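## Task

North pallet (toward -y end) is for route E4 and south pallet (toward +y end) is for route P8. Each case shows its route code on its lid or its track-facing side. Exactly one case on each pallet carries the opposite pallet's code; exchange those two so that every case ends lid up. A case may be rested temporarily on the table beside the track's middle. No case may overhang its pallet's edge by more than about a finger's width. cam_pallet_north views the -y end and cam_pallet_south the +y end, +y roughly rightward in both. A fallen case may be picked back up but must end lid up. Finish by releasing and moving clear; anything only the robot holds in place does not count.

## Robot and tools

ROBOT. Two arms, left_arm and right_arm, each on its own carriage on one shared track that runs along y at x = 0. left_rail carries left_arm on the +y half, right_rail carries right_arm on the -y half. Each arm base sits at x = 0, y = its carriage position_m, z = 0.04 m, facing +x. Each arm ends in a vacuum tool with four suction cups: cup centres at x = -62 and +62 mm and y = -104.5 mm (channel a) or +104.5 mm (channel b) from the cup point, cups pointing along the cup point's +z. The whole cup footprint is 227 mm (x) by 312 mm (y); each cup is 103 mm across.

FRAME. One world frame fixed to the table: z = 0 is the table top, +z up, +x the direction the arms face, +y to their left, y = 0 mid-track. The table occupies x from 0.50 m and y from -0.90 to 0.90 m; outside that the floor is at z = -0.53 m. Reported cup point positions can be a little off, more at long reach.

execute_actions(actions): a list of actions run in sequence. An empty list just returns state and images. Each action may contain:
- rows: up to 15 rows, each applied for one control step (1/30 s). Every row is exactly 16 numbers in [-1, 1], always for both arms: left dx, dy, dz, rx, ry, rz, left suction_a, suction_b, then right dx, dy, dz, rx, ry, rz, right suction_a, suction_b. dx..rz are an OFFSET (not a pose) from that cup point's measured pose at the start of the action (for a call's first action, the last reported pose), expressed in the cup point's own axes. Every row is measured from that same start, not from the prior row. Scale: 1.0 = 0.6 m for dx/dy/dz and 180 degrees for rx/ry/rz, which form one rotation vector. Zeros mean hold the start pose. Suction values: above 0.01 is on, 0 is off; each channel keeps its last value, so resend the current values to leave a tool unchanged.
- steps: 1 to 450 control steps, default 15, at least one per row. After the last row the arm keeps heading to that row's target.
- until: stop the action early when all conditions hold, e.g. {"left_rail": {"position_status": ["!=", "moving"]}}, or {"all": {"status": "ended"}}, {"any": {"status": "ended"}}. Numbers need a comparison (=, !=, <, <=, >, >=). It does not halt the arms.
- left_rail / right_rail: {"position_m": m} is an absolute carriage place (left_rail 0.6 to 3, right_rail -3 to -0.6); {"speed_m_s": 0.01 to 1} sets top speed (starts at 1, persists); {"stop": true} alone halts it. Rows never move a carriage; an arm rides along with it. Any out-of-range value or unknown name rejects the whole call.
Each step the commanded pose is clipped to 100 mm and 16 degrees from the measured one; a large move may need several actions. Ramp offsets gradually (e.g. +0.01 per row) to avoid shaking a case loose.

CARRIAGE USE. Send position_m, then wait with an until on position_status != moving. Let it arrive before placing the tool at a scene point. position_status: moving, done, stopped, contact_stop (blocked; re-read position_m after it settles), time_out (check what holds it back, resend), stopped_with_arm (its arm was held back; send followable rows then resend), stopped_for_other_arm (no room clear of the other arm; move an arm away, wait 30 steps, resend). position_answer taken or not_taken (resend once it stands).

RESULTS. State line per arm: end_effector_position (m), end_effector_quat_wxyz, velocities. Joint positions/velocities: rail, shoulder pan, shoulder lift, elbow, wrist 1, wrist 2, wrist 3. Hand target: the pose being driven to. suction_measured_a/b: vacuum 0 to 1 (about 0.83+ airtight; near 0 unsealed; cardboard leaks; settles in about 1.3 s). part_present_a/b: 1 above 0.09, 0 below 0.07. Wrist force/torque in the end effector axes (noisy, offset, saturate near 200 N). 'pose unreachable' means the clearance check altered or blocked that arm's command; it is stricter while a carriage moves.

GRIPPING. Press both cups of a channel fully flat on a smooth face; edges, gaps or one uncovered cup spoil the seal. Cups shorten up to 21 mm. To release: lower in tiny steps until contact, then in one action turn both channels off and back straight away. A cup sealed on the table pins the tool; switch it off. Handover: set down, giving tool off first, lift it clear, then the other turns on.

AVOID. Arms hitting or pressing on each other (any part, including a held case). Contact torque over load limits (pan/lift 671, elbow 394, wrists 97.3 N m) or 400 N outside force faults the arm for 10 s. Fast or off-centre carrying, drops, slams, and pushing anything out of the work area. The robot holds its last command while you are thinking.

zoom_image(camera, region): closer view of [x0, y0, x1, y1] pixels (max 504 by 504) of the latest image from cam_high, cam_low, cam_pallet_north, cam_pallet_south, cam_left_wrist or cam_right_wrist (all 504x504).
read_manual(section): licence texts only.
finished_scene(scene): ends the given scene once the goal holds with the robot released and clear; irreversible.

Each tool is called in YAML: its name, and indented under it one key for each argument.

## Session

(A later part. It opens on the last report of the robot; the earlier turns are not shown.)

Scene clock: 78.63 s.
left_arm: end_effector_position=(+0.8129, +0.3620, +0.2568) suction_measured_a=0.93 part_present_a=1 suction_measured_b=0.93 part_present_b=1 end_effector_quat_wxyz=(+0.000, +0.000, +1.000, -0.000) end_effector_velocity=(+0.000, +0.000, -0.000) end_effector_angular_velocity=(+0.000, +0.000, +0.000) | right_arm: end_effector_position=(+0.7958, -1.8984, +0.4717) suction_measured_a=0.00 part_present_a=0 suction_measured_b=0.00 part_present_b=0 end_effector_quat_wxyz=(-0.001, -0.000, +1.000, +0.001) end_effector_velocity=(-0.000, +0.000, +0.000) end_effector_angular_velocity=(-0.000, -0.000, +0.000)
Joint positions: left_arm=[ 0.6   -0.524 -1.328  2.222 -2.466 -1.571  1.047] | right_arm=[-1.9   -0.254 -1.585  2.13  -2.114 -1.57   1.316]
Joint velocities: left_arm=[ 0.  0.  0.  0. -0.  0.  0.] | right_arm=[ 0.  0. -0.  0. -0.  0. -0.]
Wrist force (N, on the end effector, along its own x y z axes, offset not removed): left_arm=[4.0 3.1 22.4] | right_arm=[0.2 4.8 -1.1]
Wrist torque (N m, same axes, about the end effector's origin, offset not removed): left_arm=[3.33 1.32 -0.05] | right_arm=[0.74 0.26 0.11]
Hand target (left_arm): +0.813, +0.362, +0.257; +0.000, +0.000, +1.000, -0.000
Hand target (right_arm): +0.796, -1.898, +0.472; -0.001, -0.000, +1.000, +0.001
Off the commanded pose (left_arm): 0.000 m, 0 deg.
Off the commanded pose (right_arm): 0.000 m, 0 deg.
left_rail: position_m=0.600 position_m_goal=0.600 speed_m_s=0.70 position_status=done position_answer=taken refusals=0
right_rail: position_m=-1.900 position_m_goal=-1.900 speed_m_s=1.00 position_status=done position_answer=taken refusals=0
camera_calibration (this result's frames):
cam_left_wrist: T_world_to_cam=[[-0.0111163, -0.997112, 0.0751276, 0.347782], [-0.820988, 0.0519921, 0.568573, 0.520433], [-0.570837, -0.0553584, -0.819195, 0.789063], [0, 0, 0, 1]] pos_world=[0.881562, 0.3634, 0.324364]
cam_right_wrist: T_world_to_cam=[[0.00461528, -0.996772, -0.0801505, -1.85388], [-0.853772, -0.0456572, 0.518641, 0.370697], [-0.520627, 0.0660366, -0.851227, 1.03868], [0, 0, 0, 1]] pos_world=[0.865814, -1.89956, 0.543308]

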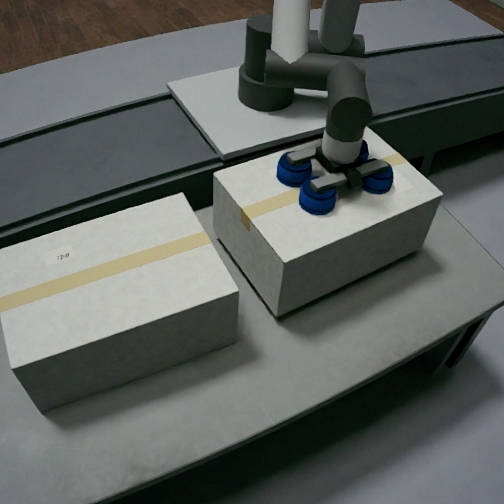

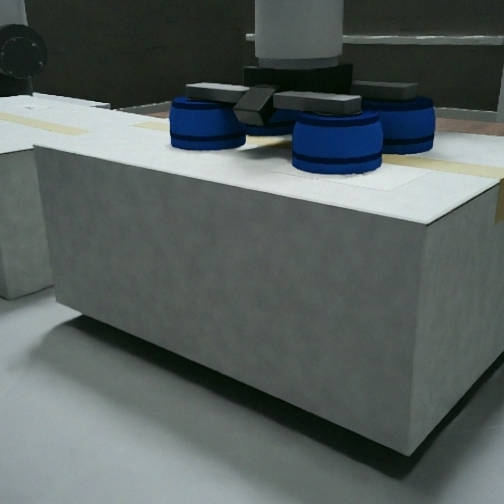

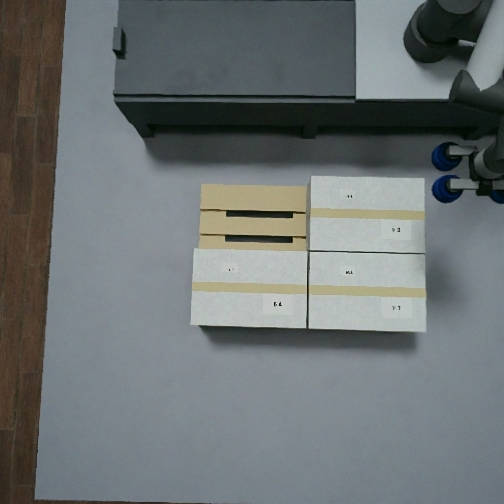

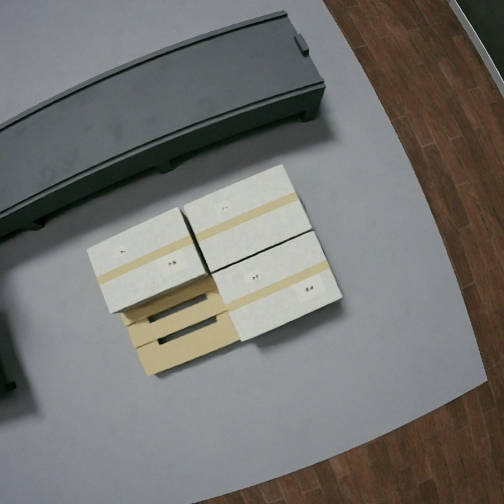

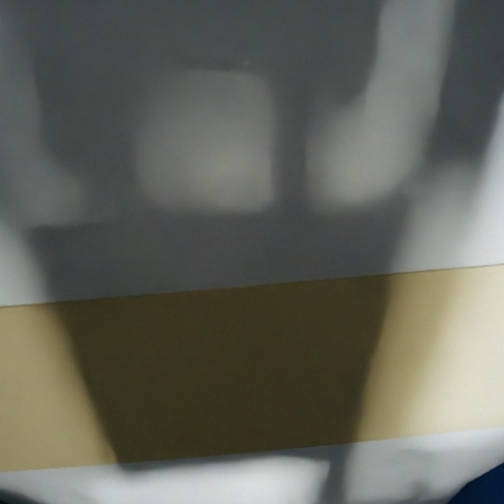

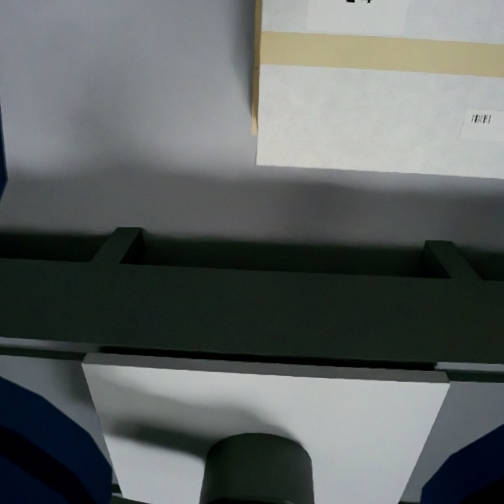

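execute_actions:
  actions:
    - {"rows":[[0,0,0.02,0,0,0,1,1,0,0,0,0,0,0,0,0],[0,0,0.038,0,0,0,1,1,0,0,0,0,0,0,0,0]],"steps":20}
    - {"rows":[[0,0,-0.33,0,0,0,0,0,0,0,0,0,0,0,0,0]],"steps":30}
    - {"rows":[[0.045,-1,0,0,0,0,0,0,0,0,0,0,0,0,0,0]],"steps":50}
    - {"rows":[[0,-0.13,0.15,0,0,0,0,0,0,0,0,0,0,0,0,0]],"steps":30}
    - {"rows":[[0,0,0.12,0,0,0,1,1,0,0,0,0,0,0,0,0]],"steps":20}
    - {"rows":[[0,0,0.02,0,0,0,1,1,0,0,0,0,0,0,0,0],[0,0,0.055,0,0,0,1,1,0,0,0,0,0,0,0,0]],"steps":45}

Scene clock: 94.83 s.
left_arm: end_effector_position=(+0.7847, -0.3151, +0.2380) suction_measured_a=0.93 part_present_a=1 suction_measured_b=0.93 part_present_b=1 end_effector_quat_wxyz=(+0.000, +0.000, +1.000, -0.000) end_effector_velocity=(-0.000, +0.000, -0.000) end_effector_angular_velocity=(-0.000, -0.000, +0.000) | right_arm: end_effector_position=(+0.7958, -1.8984, +0.4717) suction_measured_a=0.00 part_present_a=0 suction_measured_b=0.00 part_present_b=0 end_effector_quat_wxyz=(-0.001, -0.000, +1.000, +0.001) end_effector_velocity=(+0.000, -0.000, -0.000) end_effector_angular_velocity=(+0.000, +0.000, -0.000)
Joint positions: left_arm=[ 0.6   -1.029 -0.99   1.692 -2.274 -1.571  0.542] | right_arm=[-1.9   -0.254 -1.585  2.13  -2.114 -1.57   1.316]
Joint velocities: left_arm=[ 0. -0. -0.  0. -0. -0. -0.] | right_arm=[ 0. -0.  0. -0.  0.  0. -0.]
Wrist force (N, on the end effector, along its own x y z axes, offset not removed): left_arm=[1.2 0.3 25.7] | right_arm=[-2.5 -1.5 -6.0]
Wrist torque (N m, same axes, about the end effector's origin, offset not removed): left_arm=[-9.06 7.07 -0.19] | right_arm=[-0.12 0.56 0.24]
Hand target (left_arm): +0.785, -0.315, +0.238; +0.000, +0.000, +1.000, -0.000
Hand target (right_arm): +0.796, -1.898, +0.472; -0.001, -0.000, +1.000, +0.001
Off the commanded pose (left_arm): 0.000 m, 0 deg.
Off the commanded pose (right_arm): 0.000 m, 0 deg.
left_rail: position_m=0.600 position_m_goal=0.600 speed_m_s=0.70 position_status=done position_answer=taken refusals=0
right_rail: position_m=-1.900 position_m_goal=-1.900 speed_m_s=1.00 position_status=done position_answer=taken refusals=0
camera_calibration (this result's frames):
cam_left_wrist: T_world_to_cam=[[-0.0110294, -0.997097, 0.0753436, -0.326321], [-0.820831, 0.0520594, 0.568793, 0.543061], [-0.571064, -0.0555709, -0.819022, 0.720172], [0, 0, 0, 1]] pos_world=[0.853426, -0.313624, 0.305534]
cam_right_wrist: T_world_to_cam=[[0.00461556, -0.996772, -0.0801503, -1.85388], [-0.853772, -0.0456573, 0.518641, 0.370697], [-0.520627, 0.0660363, -0.851227, 1.03868], [0, 0, 0, 1]] pos_world=[0.865814, -1.89956, 0.543308]

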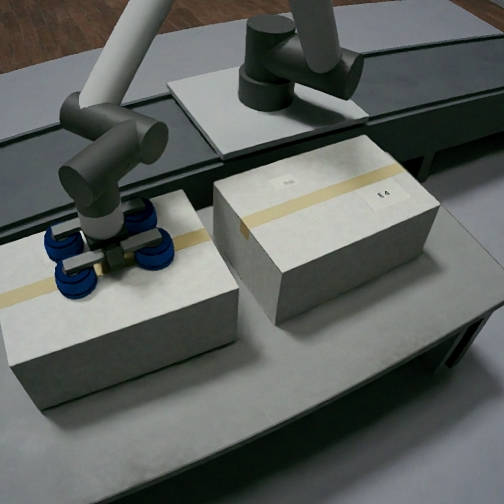

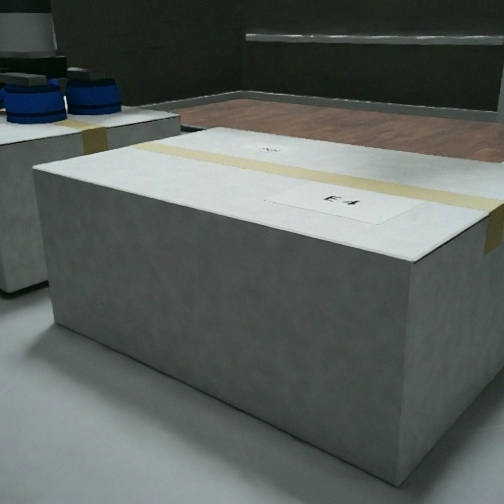

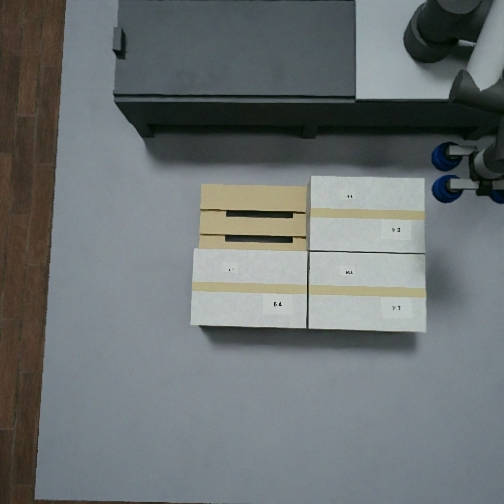

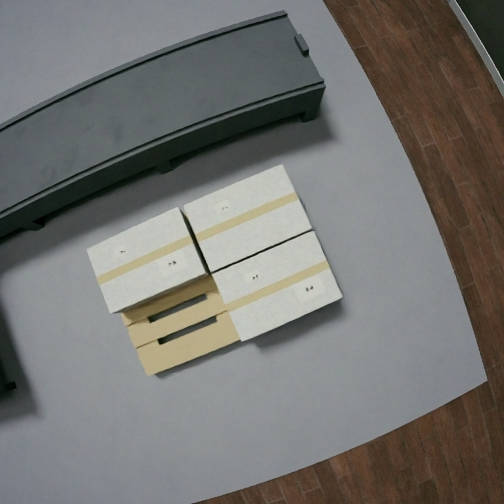

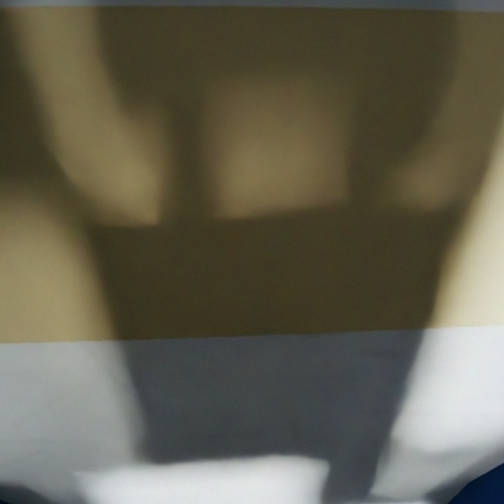

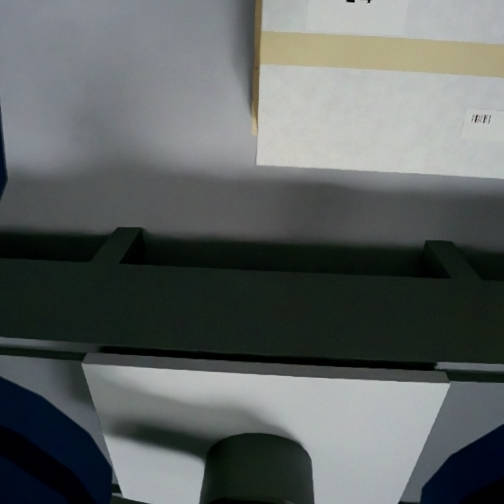

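execute_actions:
  actions:
    - {"rows":[[0,0,-0.03,0,0,0,1,1,0,0,0,0,0,0,0,0],[0,0,-0.08,0,0,0,1,1,0,0,0,0,0,0,0,0],[0,0,-0.14,0,0,0,1,1,0,0,0,0,0,0,0,0],[0,0,-0.58,0,0,0,1,1,0,0,0,0,0,0,0,0]],"steps":55}
    - {"rows":[[0,0.05,0,0,0,0,1,1,0,0,0,0,0,0,0,0],[0,0.1,0,0,0,0,1,1,0,0,0,0,0,0,0,0],[0,0.15,0,0,0,0,1,1,0,0,0,0,0,0,0,0],[0,1,0,0,0,0,1,1,0,0,0,0,0,0,0,0]],"steps":70}
    - {"left_rail":{"position_m":2.19,"speed_m_s":0.8},"rows":[[-0.1,0.2,0,0,0,0,1,1,0,0,0,0,0,0,0,0],[-0.2,0.4,0,0,0,0,1,1,0,0,0,0,0,0,0,0],[-0.667,0.55,0,0,0,0,1,1,0,0,0,0,0,0,0,0]],"steps":60,"until":{"left_rail":{"position_m":[">",1.8]}}}
    - {"right_rail":{"position_m":-0.6},"steps":150,"until":{"all":{"status":"ended"}}}
    - {"rows":[[0,0,0.1,0,0,0,1,1,0.03,1,0,0,0,0,0,0],[0,0,0.2,0,0,0,1,1,0.03,1,0,0,0,0,0,0],[0,0,0.62,0,0,0,1,1,0.03,1,0,0,0,0,0,0]],"steps":60}
    - {"rows":[[0,0,0,0,0,0,1,1,0,0.55,0.15,0,0,0,0,0]],"steps":45}

zoom_image:
  camera: "cam_pallet_south"
  region: [60, 160, 350, 400]

Scene clock: 118.47 s.
left_arm: end_effector_position=(+1.1862, +2.2049, +0.2141) suction_measured_a=0.93 part_present_a=1 suction_measured_b=0.93 part_present_b=1 end_effector_quat_wxyz=(+0.000, +0.000, +1.000, -0.000) end_effector_velocity=(+0.000, +0.000, -0.000) end_effector_angular_velocity=(+0.000, +0.000, -0.000) | right_arm: end_effector_position=(+0.7759, +0.3311, +0.3814) suction_measured_a=0.00 part_present_a=0 suction_measured_b=0.00 part_present_b=0 end_effector_quat_wxyz=(-0.001, -0.000, +1.000, -0.000) end_effector_velocity=(+0.000, +0.000, -0.000) end_effector_angular_velocity=(-0.000, +0.000, +0.000)
Joint positions: left_arm=[ 2.19  -0.158 -0.989  1.734 -2.317 -1.571  1.413] | right_arm=[-0.6    0.709 -1.08   1.606 -2.096 -1.57   2.279]
Joint velocities: left_arm=[ 0.  0.  0. -0.  0.  0.  0.] | right_arm=[ 0.     0.     0.001 -0.001  0.    -0.     0.   ]
Wrist force (N, on the end effector, along its own x y z axes, offset not removed): left_arm=[4.7 2.3 26.6] | right_arm=[-0.6 3.4 1.4]
Wrist torque (N m, same axes, about the end effector's origin, offset not removed): left_arm=[-8.83 6.68 -0.13] | right_arm=[0.39 0.05 0.28]
Hand target (left_arm): +1.186, +2.205, +0.214; +0.000, +0.000, +1.000, -0.000
Hand target (right_arm): +0.776, +0.331, +0.381; -0.001, -0.000, +1.000, -0.000
Off the commanded pose (left_arm): 0.000 m, 0 deg.
Off the commanded pose (right_arm): 0.000 m, 0 deg.
left_rail: position_m=2.190 position_m_goal=2.190 speed_m_s=0.80 position_status=done position_answer=taken refusals=0
right_rail: position_m=-0.600 position_m_goal=-0.600 speed_m_s=1.00 position_status=done position_answer=taken refusals=0
camera_calibration (this result's frames):
cam_left_wrist: T_world_to_cam=[[-0.0111889, -0.997124, 0.0749531, 2.19288], [-0.821162, 0.0519352, 0.568327, 0.755758], [-0.570586, -0.0551897, -0.819382, 1.06849], [0, 0, 0, 1]] pos_world=[1.2548, 2.2063, 0.281623]
cam_right_wrist: T_world_to_cam=[[0.00463435, -0.996938, -0.0780609, 0.360586], [-0.85353, -0.044616, 0.519131, 0.501703], [-0.521024, 0.0642215, -0.851123, 0.805088], [0, 0, 0, 1]] pos_world=[0.846017, 0.330162, 0.452928]

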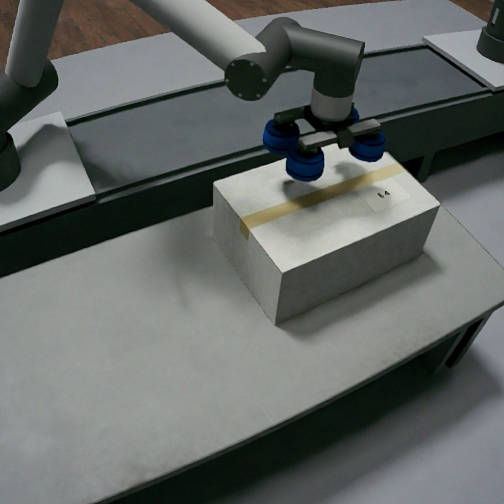

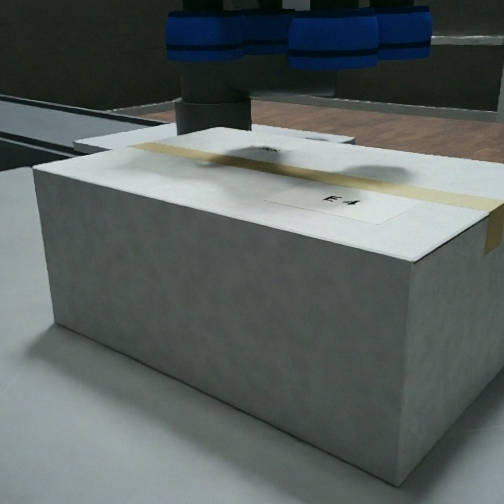

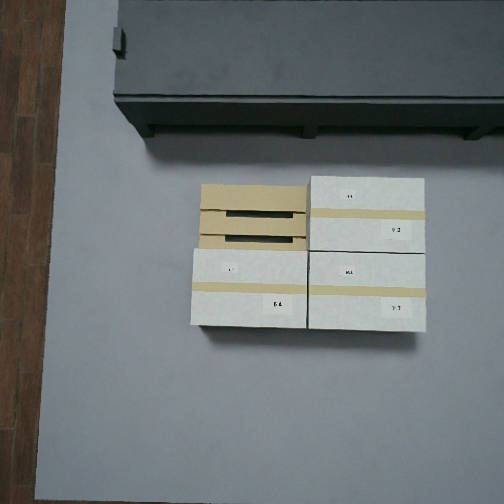

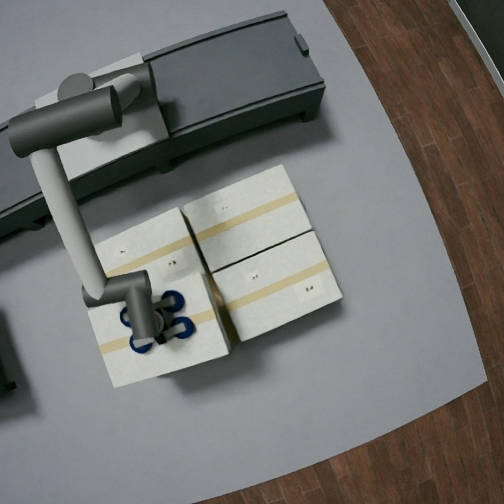

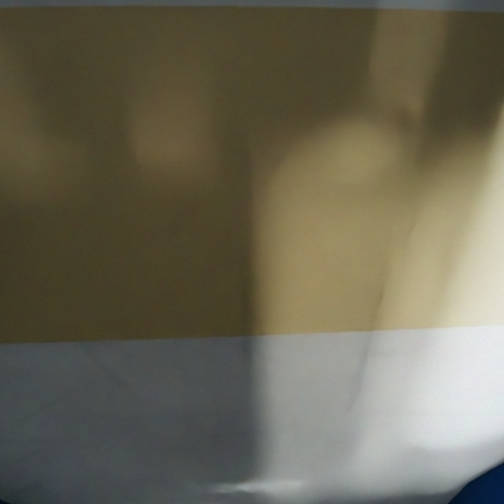

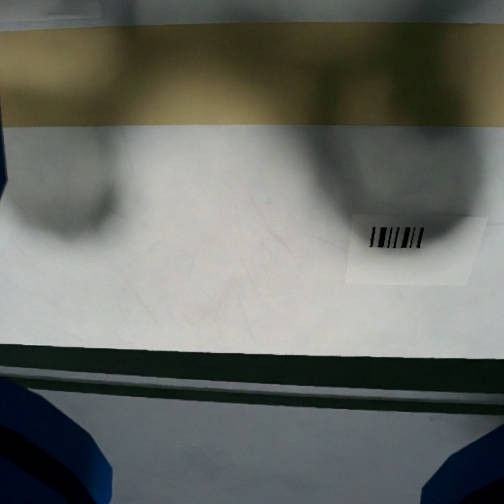

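Region (60, 160, 350, 400) of cam_pallet_south's 504x504 image, scaled by 1.738, with more detail than that image has; it fills the top 417 rows of this view, and the rest is white.

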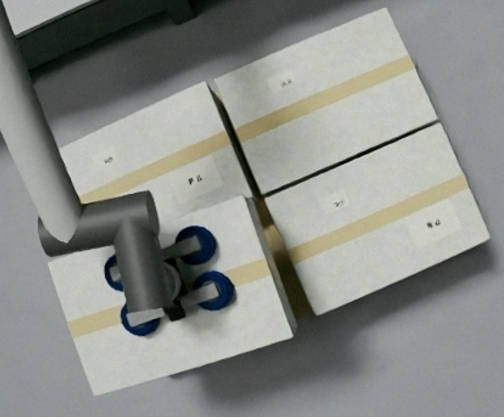

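execute_actions:
  actions:
    - {"rows":[[-0.025,0,0.05,0,0,0,1,1,0,0,0.1,0,0,0,1,1],[-0.025,0,0.1,0,0,0,1,1,0,0,0.18,0,0,0,1,1],[-0.025,0,0.15,0,0,0,1,1,0,0,0.21,0,0,0,1,1],[-0.025,0,0.2,0,0,0,1,1,0,0,0.238,0,0,0,1,1],[-0.025,0,0.25,0,0,0,1,1,0,0,0.238,0,0,0,1,1],[-0.025,0,0.3,0,0,0,1,1,0,0,0.238,0,0,0,1,1],[-0.025,0,0.35,0,0,0,1,1,0,0,0.238,0,0,0,1,1],[-0.025,0,0.45,0,0,0,1,1,0,0,0.238,0,0,0,1,1]],"steps":55}

zoom_image:
  camera: "cam_pallet_south"
  region: [60, 160, 350, 400]

Scene clock: 137.53 s.
left_arm: end_effector_position=(+1.1952, +2.2019, +0.0760) suction_measured_a=0.93 part_present_a=1 suction_measured_b=0.93 part_present_b=1 end_effector_quat_wxyz=(+0.001, -0.000, +1.000, -0.006) end_effector_velocity=(+0.000, -0.000, +0.000) end_effector_angular_velocity=(-0.000, -0.000, +0.000) | right_arm: end_effector_position=(+0.7758, +0.3310, +0.2386) suction_measured_a=0.83 part_present_a=1 suction_measured_b=0.83 part_present_b=1 end_effector_quat_wxyz=(-0.001, -0.000, +1.000, -0.000) end_effector_velocity=(-0.000, +0.000, +0.000) end_effector_angular_velocity=(-0.000, -0.000, -0.000)
Joint positions: left_arm=[ 2.19  -0.156 -0.862  1.755 -2.467 -1.582  1.414] | right_arm=[-0.6    0.709 -0.984  1.68  -2.265 -1.57   2.279]
Joint velocities: left_arm=[ 0. -0. -0. -0. -0. -0. -0.] | right_arm=[ 0.  0. -0.  0.  0. -0.  0.]
Wrist force (N, on the end effector, along its own x y z axes, offset not removed): left_arm=[-5.0 12.3 -49.9] | right_arm=[-3.3 0.7 20.3]
Wrist torque (N m, same axes, about the end effector's origin, offset not removed): left_arm=[9.76 16.69 -1.06] | right_arm=[7.57 7.87 0.16]
Hand target (left_arm): +1.195, +2.202, +0.076; +0.001, -0.000, +1.000, -0.005
Hand target (right_arm): +0.776, +0.331, +0.239; -0.001, -0.000, +1.000, -0.000
Off the commanded pose (left_arm): 0.132 m, 1 deg.
Off the commanded pose (right_arm): 0.000 m, 0 deg.
FORCE FAULT: contact force on the left arm reached its limit, and that arm stopped for 10 seconds. The contact can be on any part of that arm, not only on its tool. That arm's remaining commands of this call were not run. That arm holds still and accepts commands again. Move the arm away from the contact; if what it grips holds it there, let go first. Pushing or pulling that hard again can fault the arm again.
left_rail: position_m=2.190 position_m_goal=2.190 speed_m_s=0.80 position_status=done position_answer=taken refusals=0
right_rail: position_m=-0.600 position_m_goal=-0.600 speed_m_s=1.00 position_status=done position_answer=taken refusals=0
camera_calibration (this result's frames):
cam_left_wrist: T_world_to_cam=[[-0.0101888, -0.99626, 0.0858052, 2.19646], [-0.822113, 0.0571942, 0.566445, 0.831493], [-0.569234, -0.0647702, -0.81962, 0.979896], [0, 0, 0, 1]] pos_world=[1.26375, 2.20416, 0.143681]
cam_right_wrist: T_world_to_cam=[[0.00463413, -0.996938, -0.0780612, 0.349345], [-0.85353, -0.0446159, 0.51913, 0.57574], [-0.521024, 0.0642218, -0.851123, 0.683516], [0, 0, 0, 1]] pos_world=[0.84592, 0.330066, 0.310142]

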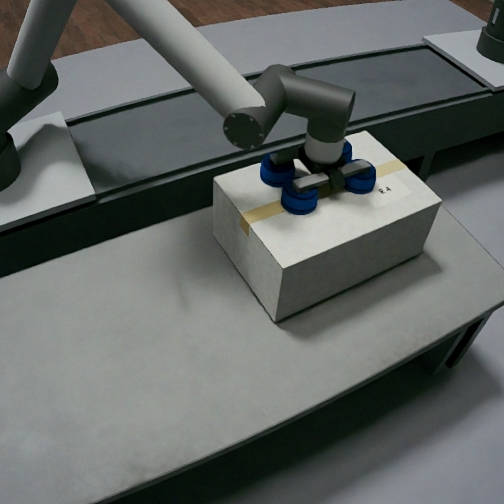

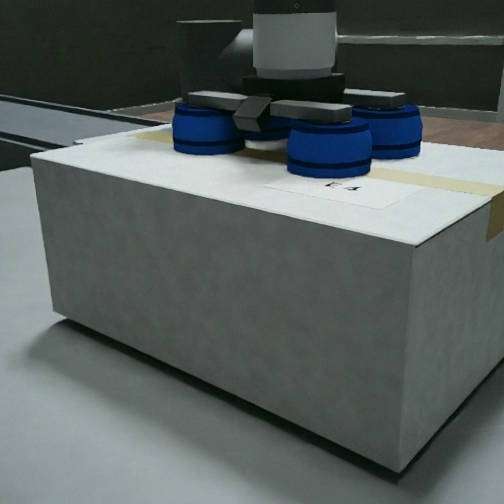

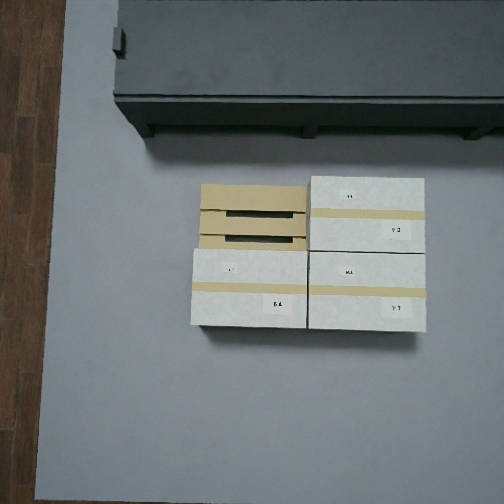

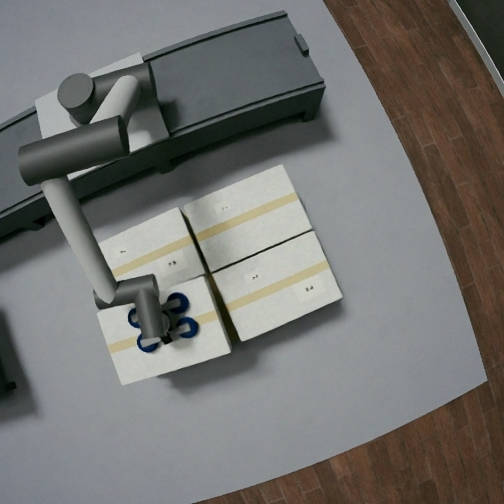

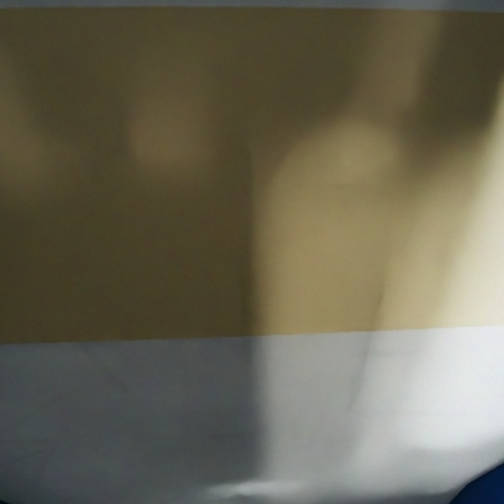

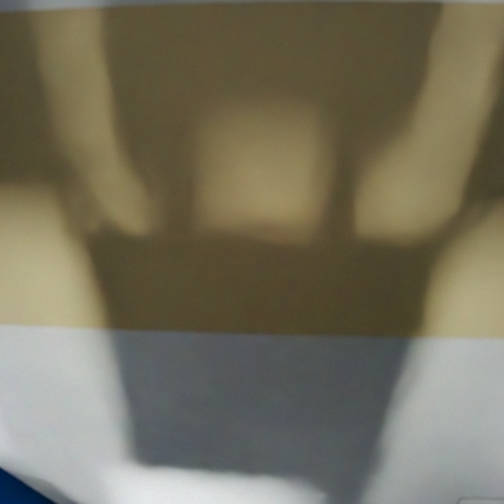

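Region (60, 160, 350, 400) of cam_pallet_south's 504x504 image, scaled by 1.738, with more detail than that image has; it fills the top 417 rows of this view, and the rest is white.

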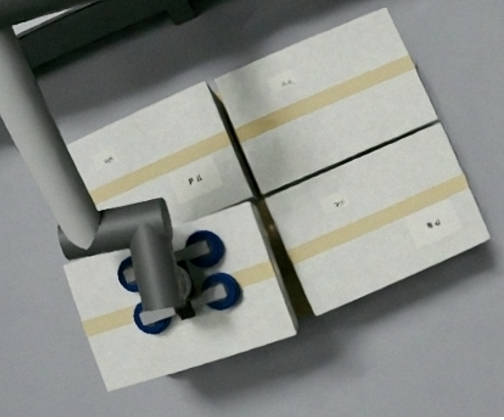

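execute_actions:
  actions:
    - {"rows":[[0,0,-0.03,0,0,0,1,1,0,0,-0.03,0,0,0,1,1]],"steps":15}
    - {"rows":[[-0.03,0,0,0,0,0,1,1,0,0,-0.08,0,0,0,1,1],[-0.065,0,0,0,0,0,1,1,0,0,-0.14,0,0,0,1,1],[-0.065,0,0,0,0,0,1,1,0,0,-0.35,0,0,0,1,1]],"steps":35}
    - {"rows":[[0,0,0.04,0,0,0,1,1,0,-0.05,0,0,0,0,1,1],[0,0,0.07,0,0,0,1,1,0,-0.1,0,0,0,0,1,1],[0,0,0.1,0,0,0,1,1,0,-0.15,0,0,0,0,1,1],[0,0,0.1,0,0,0,1,1,0,-1,0,0,0,0,1,1]],"steps":70}

zoom_image:
  camera: "cam_pallet_south"
  region: [60, 160, 350, 400]

Scene clock: 148.93 s.
left_arm: end_effector_position=(+1.2343, +2.2014, +0.0334) suction_measured_a=0.93 part_present_a=1 suction_measured_b=0.93 part_present_b=1 end_effector_quat_wxyz=(+0.001, -0.000, +1.000, -0.006) end_effector_velocity=(-0.000, -0.000, -0.000) end_effector_angular_velocity=(+0.000, +0.000, -0.000) | right_arm: end_effector_position=(+0.7770, -0.2685, +0.4661) suction_measured_a=0.83 part_present_a=1 suction_measured_b=0.83 part_present_b=1 end_effector_quat_wxyz=(-0.001, -0.000, +1.000, +0.000) end_effector_velocity=(+0.000, -0.000, +0.000) end_effector_angular_velocity=(+0.000, -0.000, -0.000)
Joint positions: left_arm=[ 2.19  -0.152 -0.794  1.693 -2.473 -1.582  1.418] | right_arm=[-0.6    0.163 -1.523  2.075 -2.121 -1.57   1.733]
Joint velocities: left_arm=[ 0. -0.  0.  0.  0. -0. -0.] | right_arm=[ 0. -0. -0.  0.  0. -0. -0.]
Wrist force (N, on the end effector, along its own x y z axes, offset not removed): left_arm=[1.3 4.4 27.6] | right_arm=[-4.1 -2.2 18.7]
Wrist torque (N m, same axes, about the end effector's origin, offset not removed): left_arm=[-8.70 7.05 -0.25] | right_arm=[7.21 7.83 0.13]
Hand target (left_arm): +1.234, +2.201, +0.033; +0.001, -0.000, +1.000, -0.006
Hand target (right_arm): +0.777, -0.269, +0.466; -0.001, -0.000, +1.000, +0.000
Off the commanded pose (left_arm): 0.000 m, 0 deg.
Off the commanded pose (right_arm): 0.001 m, 0 deg.
left_rail: position_m=2.190 position_m_goal=2.190 speed_m_s=0.80 position_status=done position_answer=taken refusals=0
right_rail: position_m=-0.600 position_m_goal=-0.600 speed_m_s=1.00 position_status=done position_answer=taken refusals=0
camera_calibration (this result's frames):
cam_left_wrist: T_world_to_cam=[[-0.0102085, -0.996271, 0.085672, 2.20008], [-0.822005, 0.0571468, 0.566606, 0.887715], [-0.569389, -0.0646386, -0.819523, 0.967086], [0, 0, 0, 1]] pos_world=[1.30281, 2.20366, 0.101079]
cam_right_wrist: T_world_to_cam=[[0.00463517, -0.996835, -0.0793672, -0.22993], [-0.853436, -0.0453087, 0.519225, 0.431552], [-0.521178, 0.0653281, -0.850944, 0.916657], [0, 0, 0, 1]] pos_world=[0.847109, -0.269533, 0.537702]

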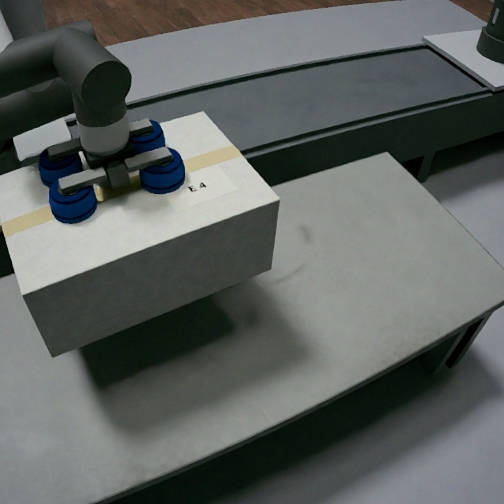

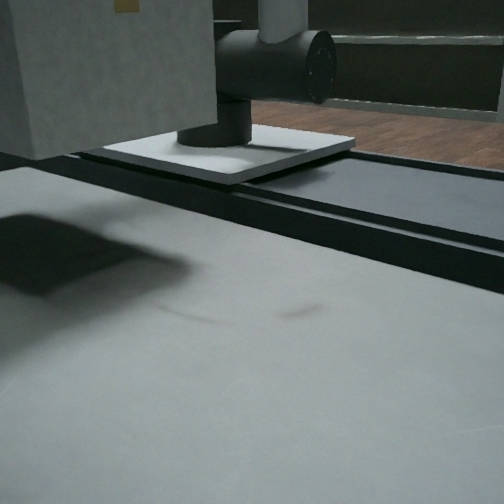

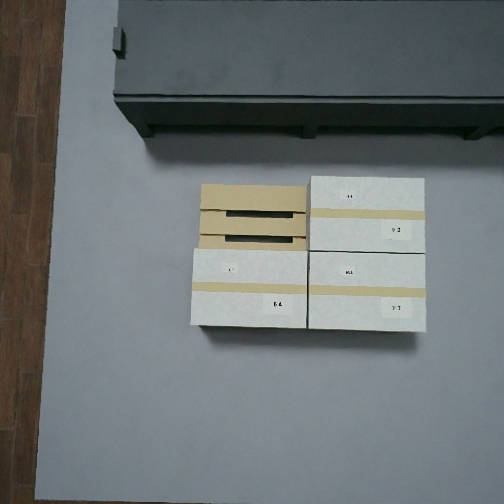

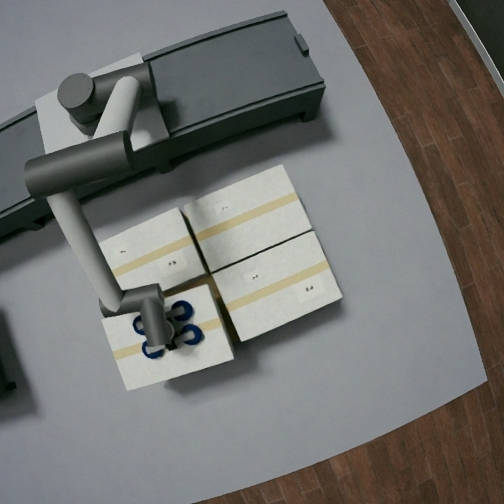

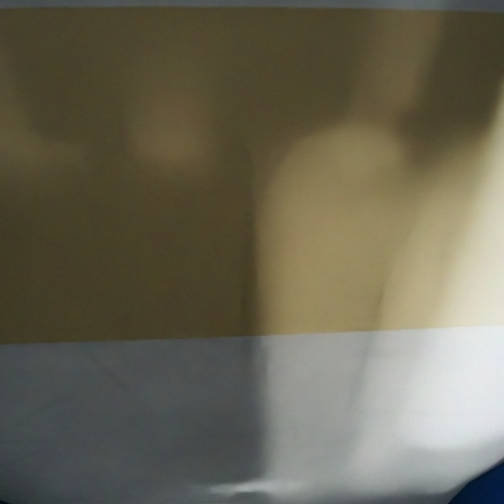

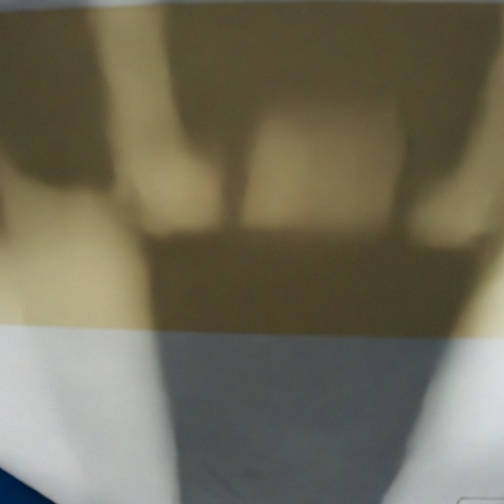

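Region (60, 160, 350, 400) of cam_pallet_south's 504x504 image, scaled by 1.738, with more detail than that image has; it fills the top 417 rows of this view, and the rest is white.

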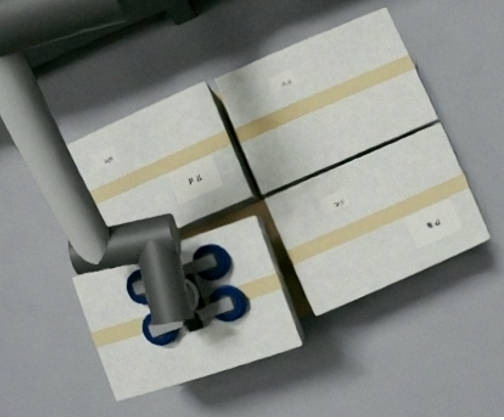

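execute_actions:
  actions:
    - {"right_rail":{"position_m":-2.735,"speed_m_s":0.8},"rows":[[0,0,0.05,0,0,-0.012,1,1,0,-0.2,0,0,0,0,1,1],[0,0,0.1,0,0,-0.012,1,1,0,-0.4,0,0,0,0,1,1],[0,0,0.15,0,0,-0.012,1,1,0,-0.55,0,0,0,0,1,1],[0,0,0.23,0,0,-0.012,1,1,-0.02,-0.55,0,0,0,0,1,1]],"steps":150,"until":{"right_rail":{"position_status":["!=","moving"]}}}
    - {"rows":[[0,0,0,0,0,0,1,1,0,0,0.1,0,0,0,1,1],[0,0,0,0,0,0,1,1,0,0,0.2,0,0,0,1,1],[0,0,0,0,0,0,1,1,0,0,0.48,0,0,0,1,1]],"steps":50}

zoom_image:
  camera: "cam_pallet_south"
  region: [60, 160, 350, 400]

zoom_image:
  camera: "cam_pallet_north"
  region: [150, 120, 450, 340]

Scene clock: 166.93 s.
left_arm: end_effector_position=(+1.2347, +2.1999, -0.1046) suction_measured_a=0.93 part_present_a=1 suction_measured_b=0.93 part_present_b=1 end_effector_quat_wxyz=(+0.001, -0.019, +1.000, -0.006) end_effector_velocity=(+0.000, +0.000, +0.000) end_effector_angular_velocity=(+0.000, -0.000, +0.000) | right_arm: end_effector_position=(+0.7894, -2.7335, +0.1783) suction_measured_a=0.83 part_present_a=1 suction_measured_b=0.83 part_present_b=1 end_effector_quat_wxyz=(-0.001, -0.000, +1.000, +0.001) end_effector_velocity=(+0.000, +0.000, -0.000) end_effector_angular_velocity=(+0.000, +0.000, -0.000)
Joint positions: left_arm=[ 2.19  -0.153 -0.662  1.687 -2.6   -1.582  1.379] | right_arm=[-2.735 -0.256 -1.28   2.338 -2.627 -1.57   1.314]
Joint velocities: left_arm=[ 0.  0. -0. -0.  0.  0. -0.] | right_arm=[ 0.  0.  0.  0. -0.  0.  0.]
Wrist force (N, on the end effector, along its own x y z axes, offset not removed): left_arm=[2.4 0.6 26.5] | right_arm=[-6.4 2.2 14.9]
Wrist torque (N m, same axes, about the end effector's origin, offset not removed): left_arm=[-9.12 7.06 -0.13] | right_arm=[7.95 8.11 0.19]
Hand target (left_arm): +1.235, +2.200, -0.105; +0.001, -0.019, +1.000, -0.006
Hand target (right_arm): +0.789, -2.733, +0.178; -0.001, -0.000, +1.000, +0.001
Off the commanded pose (left_arm): 0.000 m, 0 deg.
Off the commanded pose (right_arm): 0.000 m, 0 deg.
left_rail: position_m=2.190 position_m_goal=2.190 speed_m_s=0.80 position_status=done position_answer=taken refusals=0
right_rail: position_m=-2.735 position_m_goal=-2.735 speed_m_s=0.80 position_status=done position_answer=taken refusals=0
camera_calibration (this result's frames):
cam_left_wrist: T_world_to_cam=[[0.0273822, -0.99594, 0.085758, 2.16327], [-0.823336, 0.0261821, 0.56695, 1.0362], [-0.566894, -0.086132, -0.819276, 0.898304], [0, 0, 0, 1]] pos_world=[1.30315, 2.20473, -0.0370342]
cam_right_wrist: T_world_to_cam=[[0.00457752, -0.996764, -0.0802512, -2.70968], [-0.853698, -0.0456868, 0.51876, 0.479176], [-0.520748, 0.0661356, -0.851145, 0.841076], [0, 0, 0, 1]] pos_world=[0.859464, -2.73464, 0.249846]

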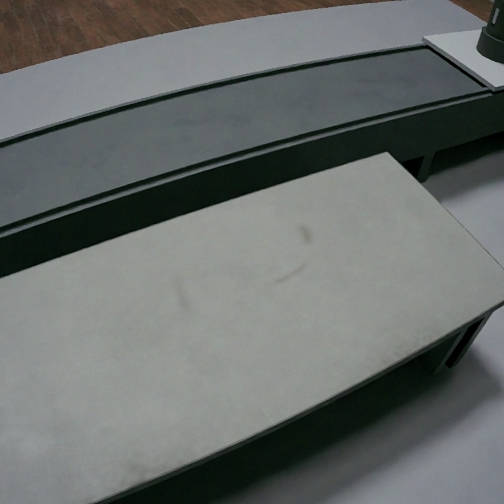

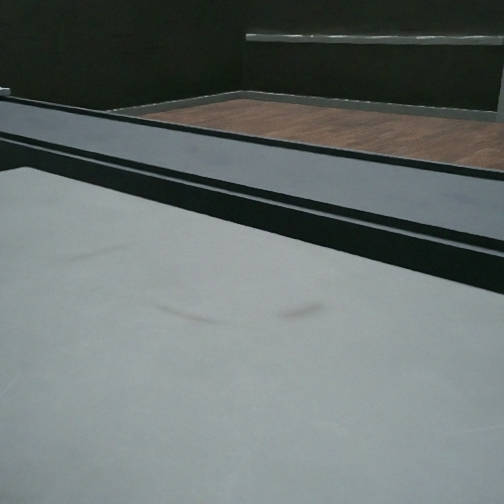

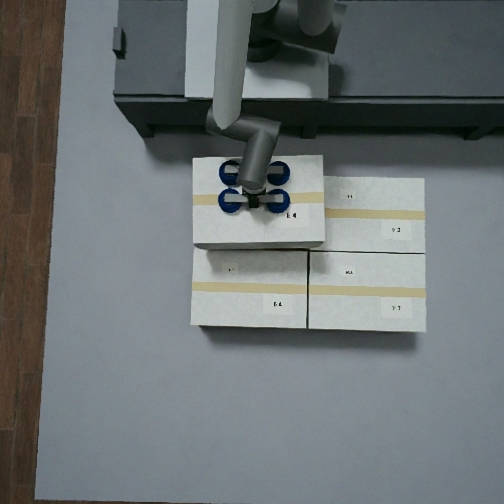

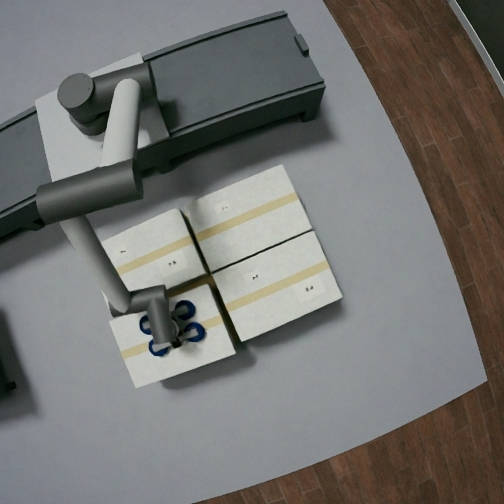

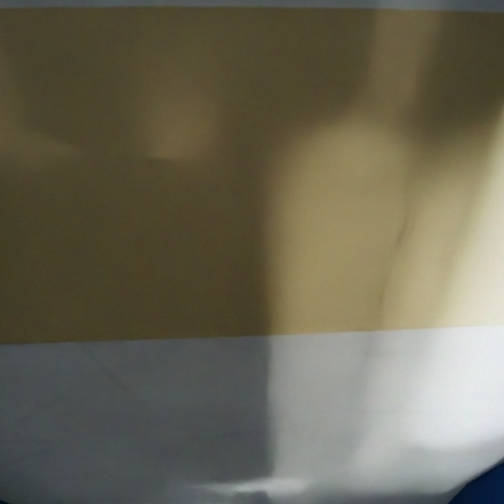

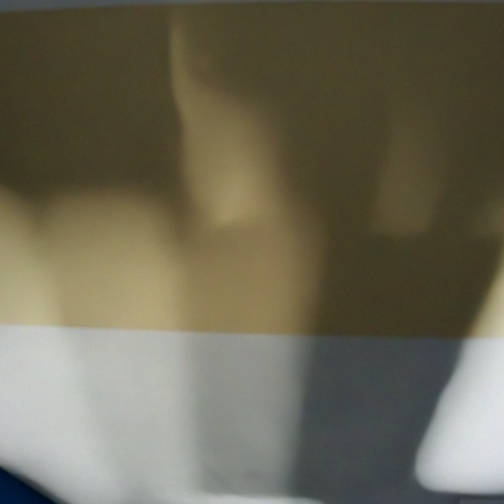

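Region (60, 160, 350, 400) of cam_pallet_south's 504x504 image, scaled by 1.738, with more detail than that image has; it fills the top 417 rows of this view, and the rest is white.

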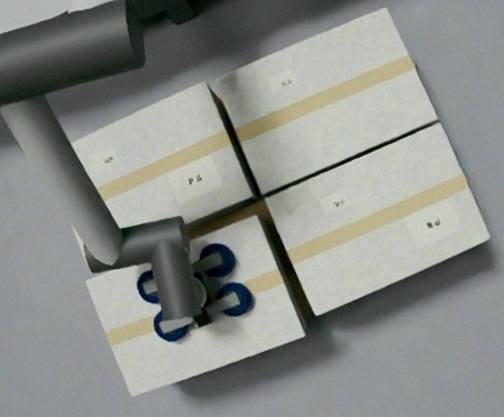

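Region (150, 120, 450, 340) of cam_pallet_north's 504x504 image, scaled by 1.680, with more detail than that image has; it fills the top 370 rows of this view, and the rest is white.

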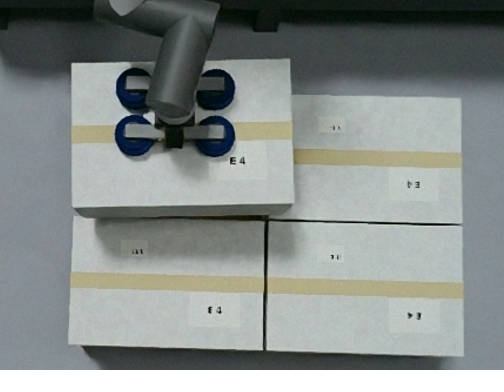

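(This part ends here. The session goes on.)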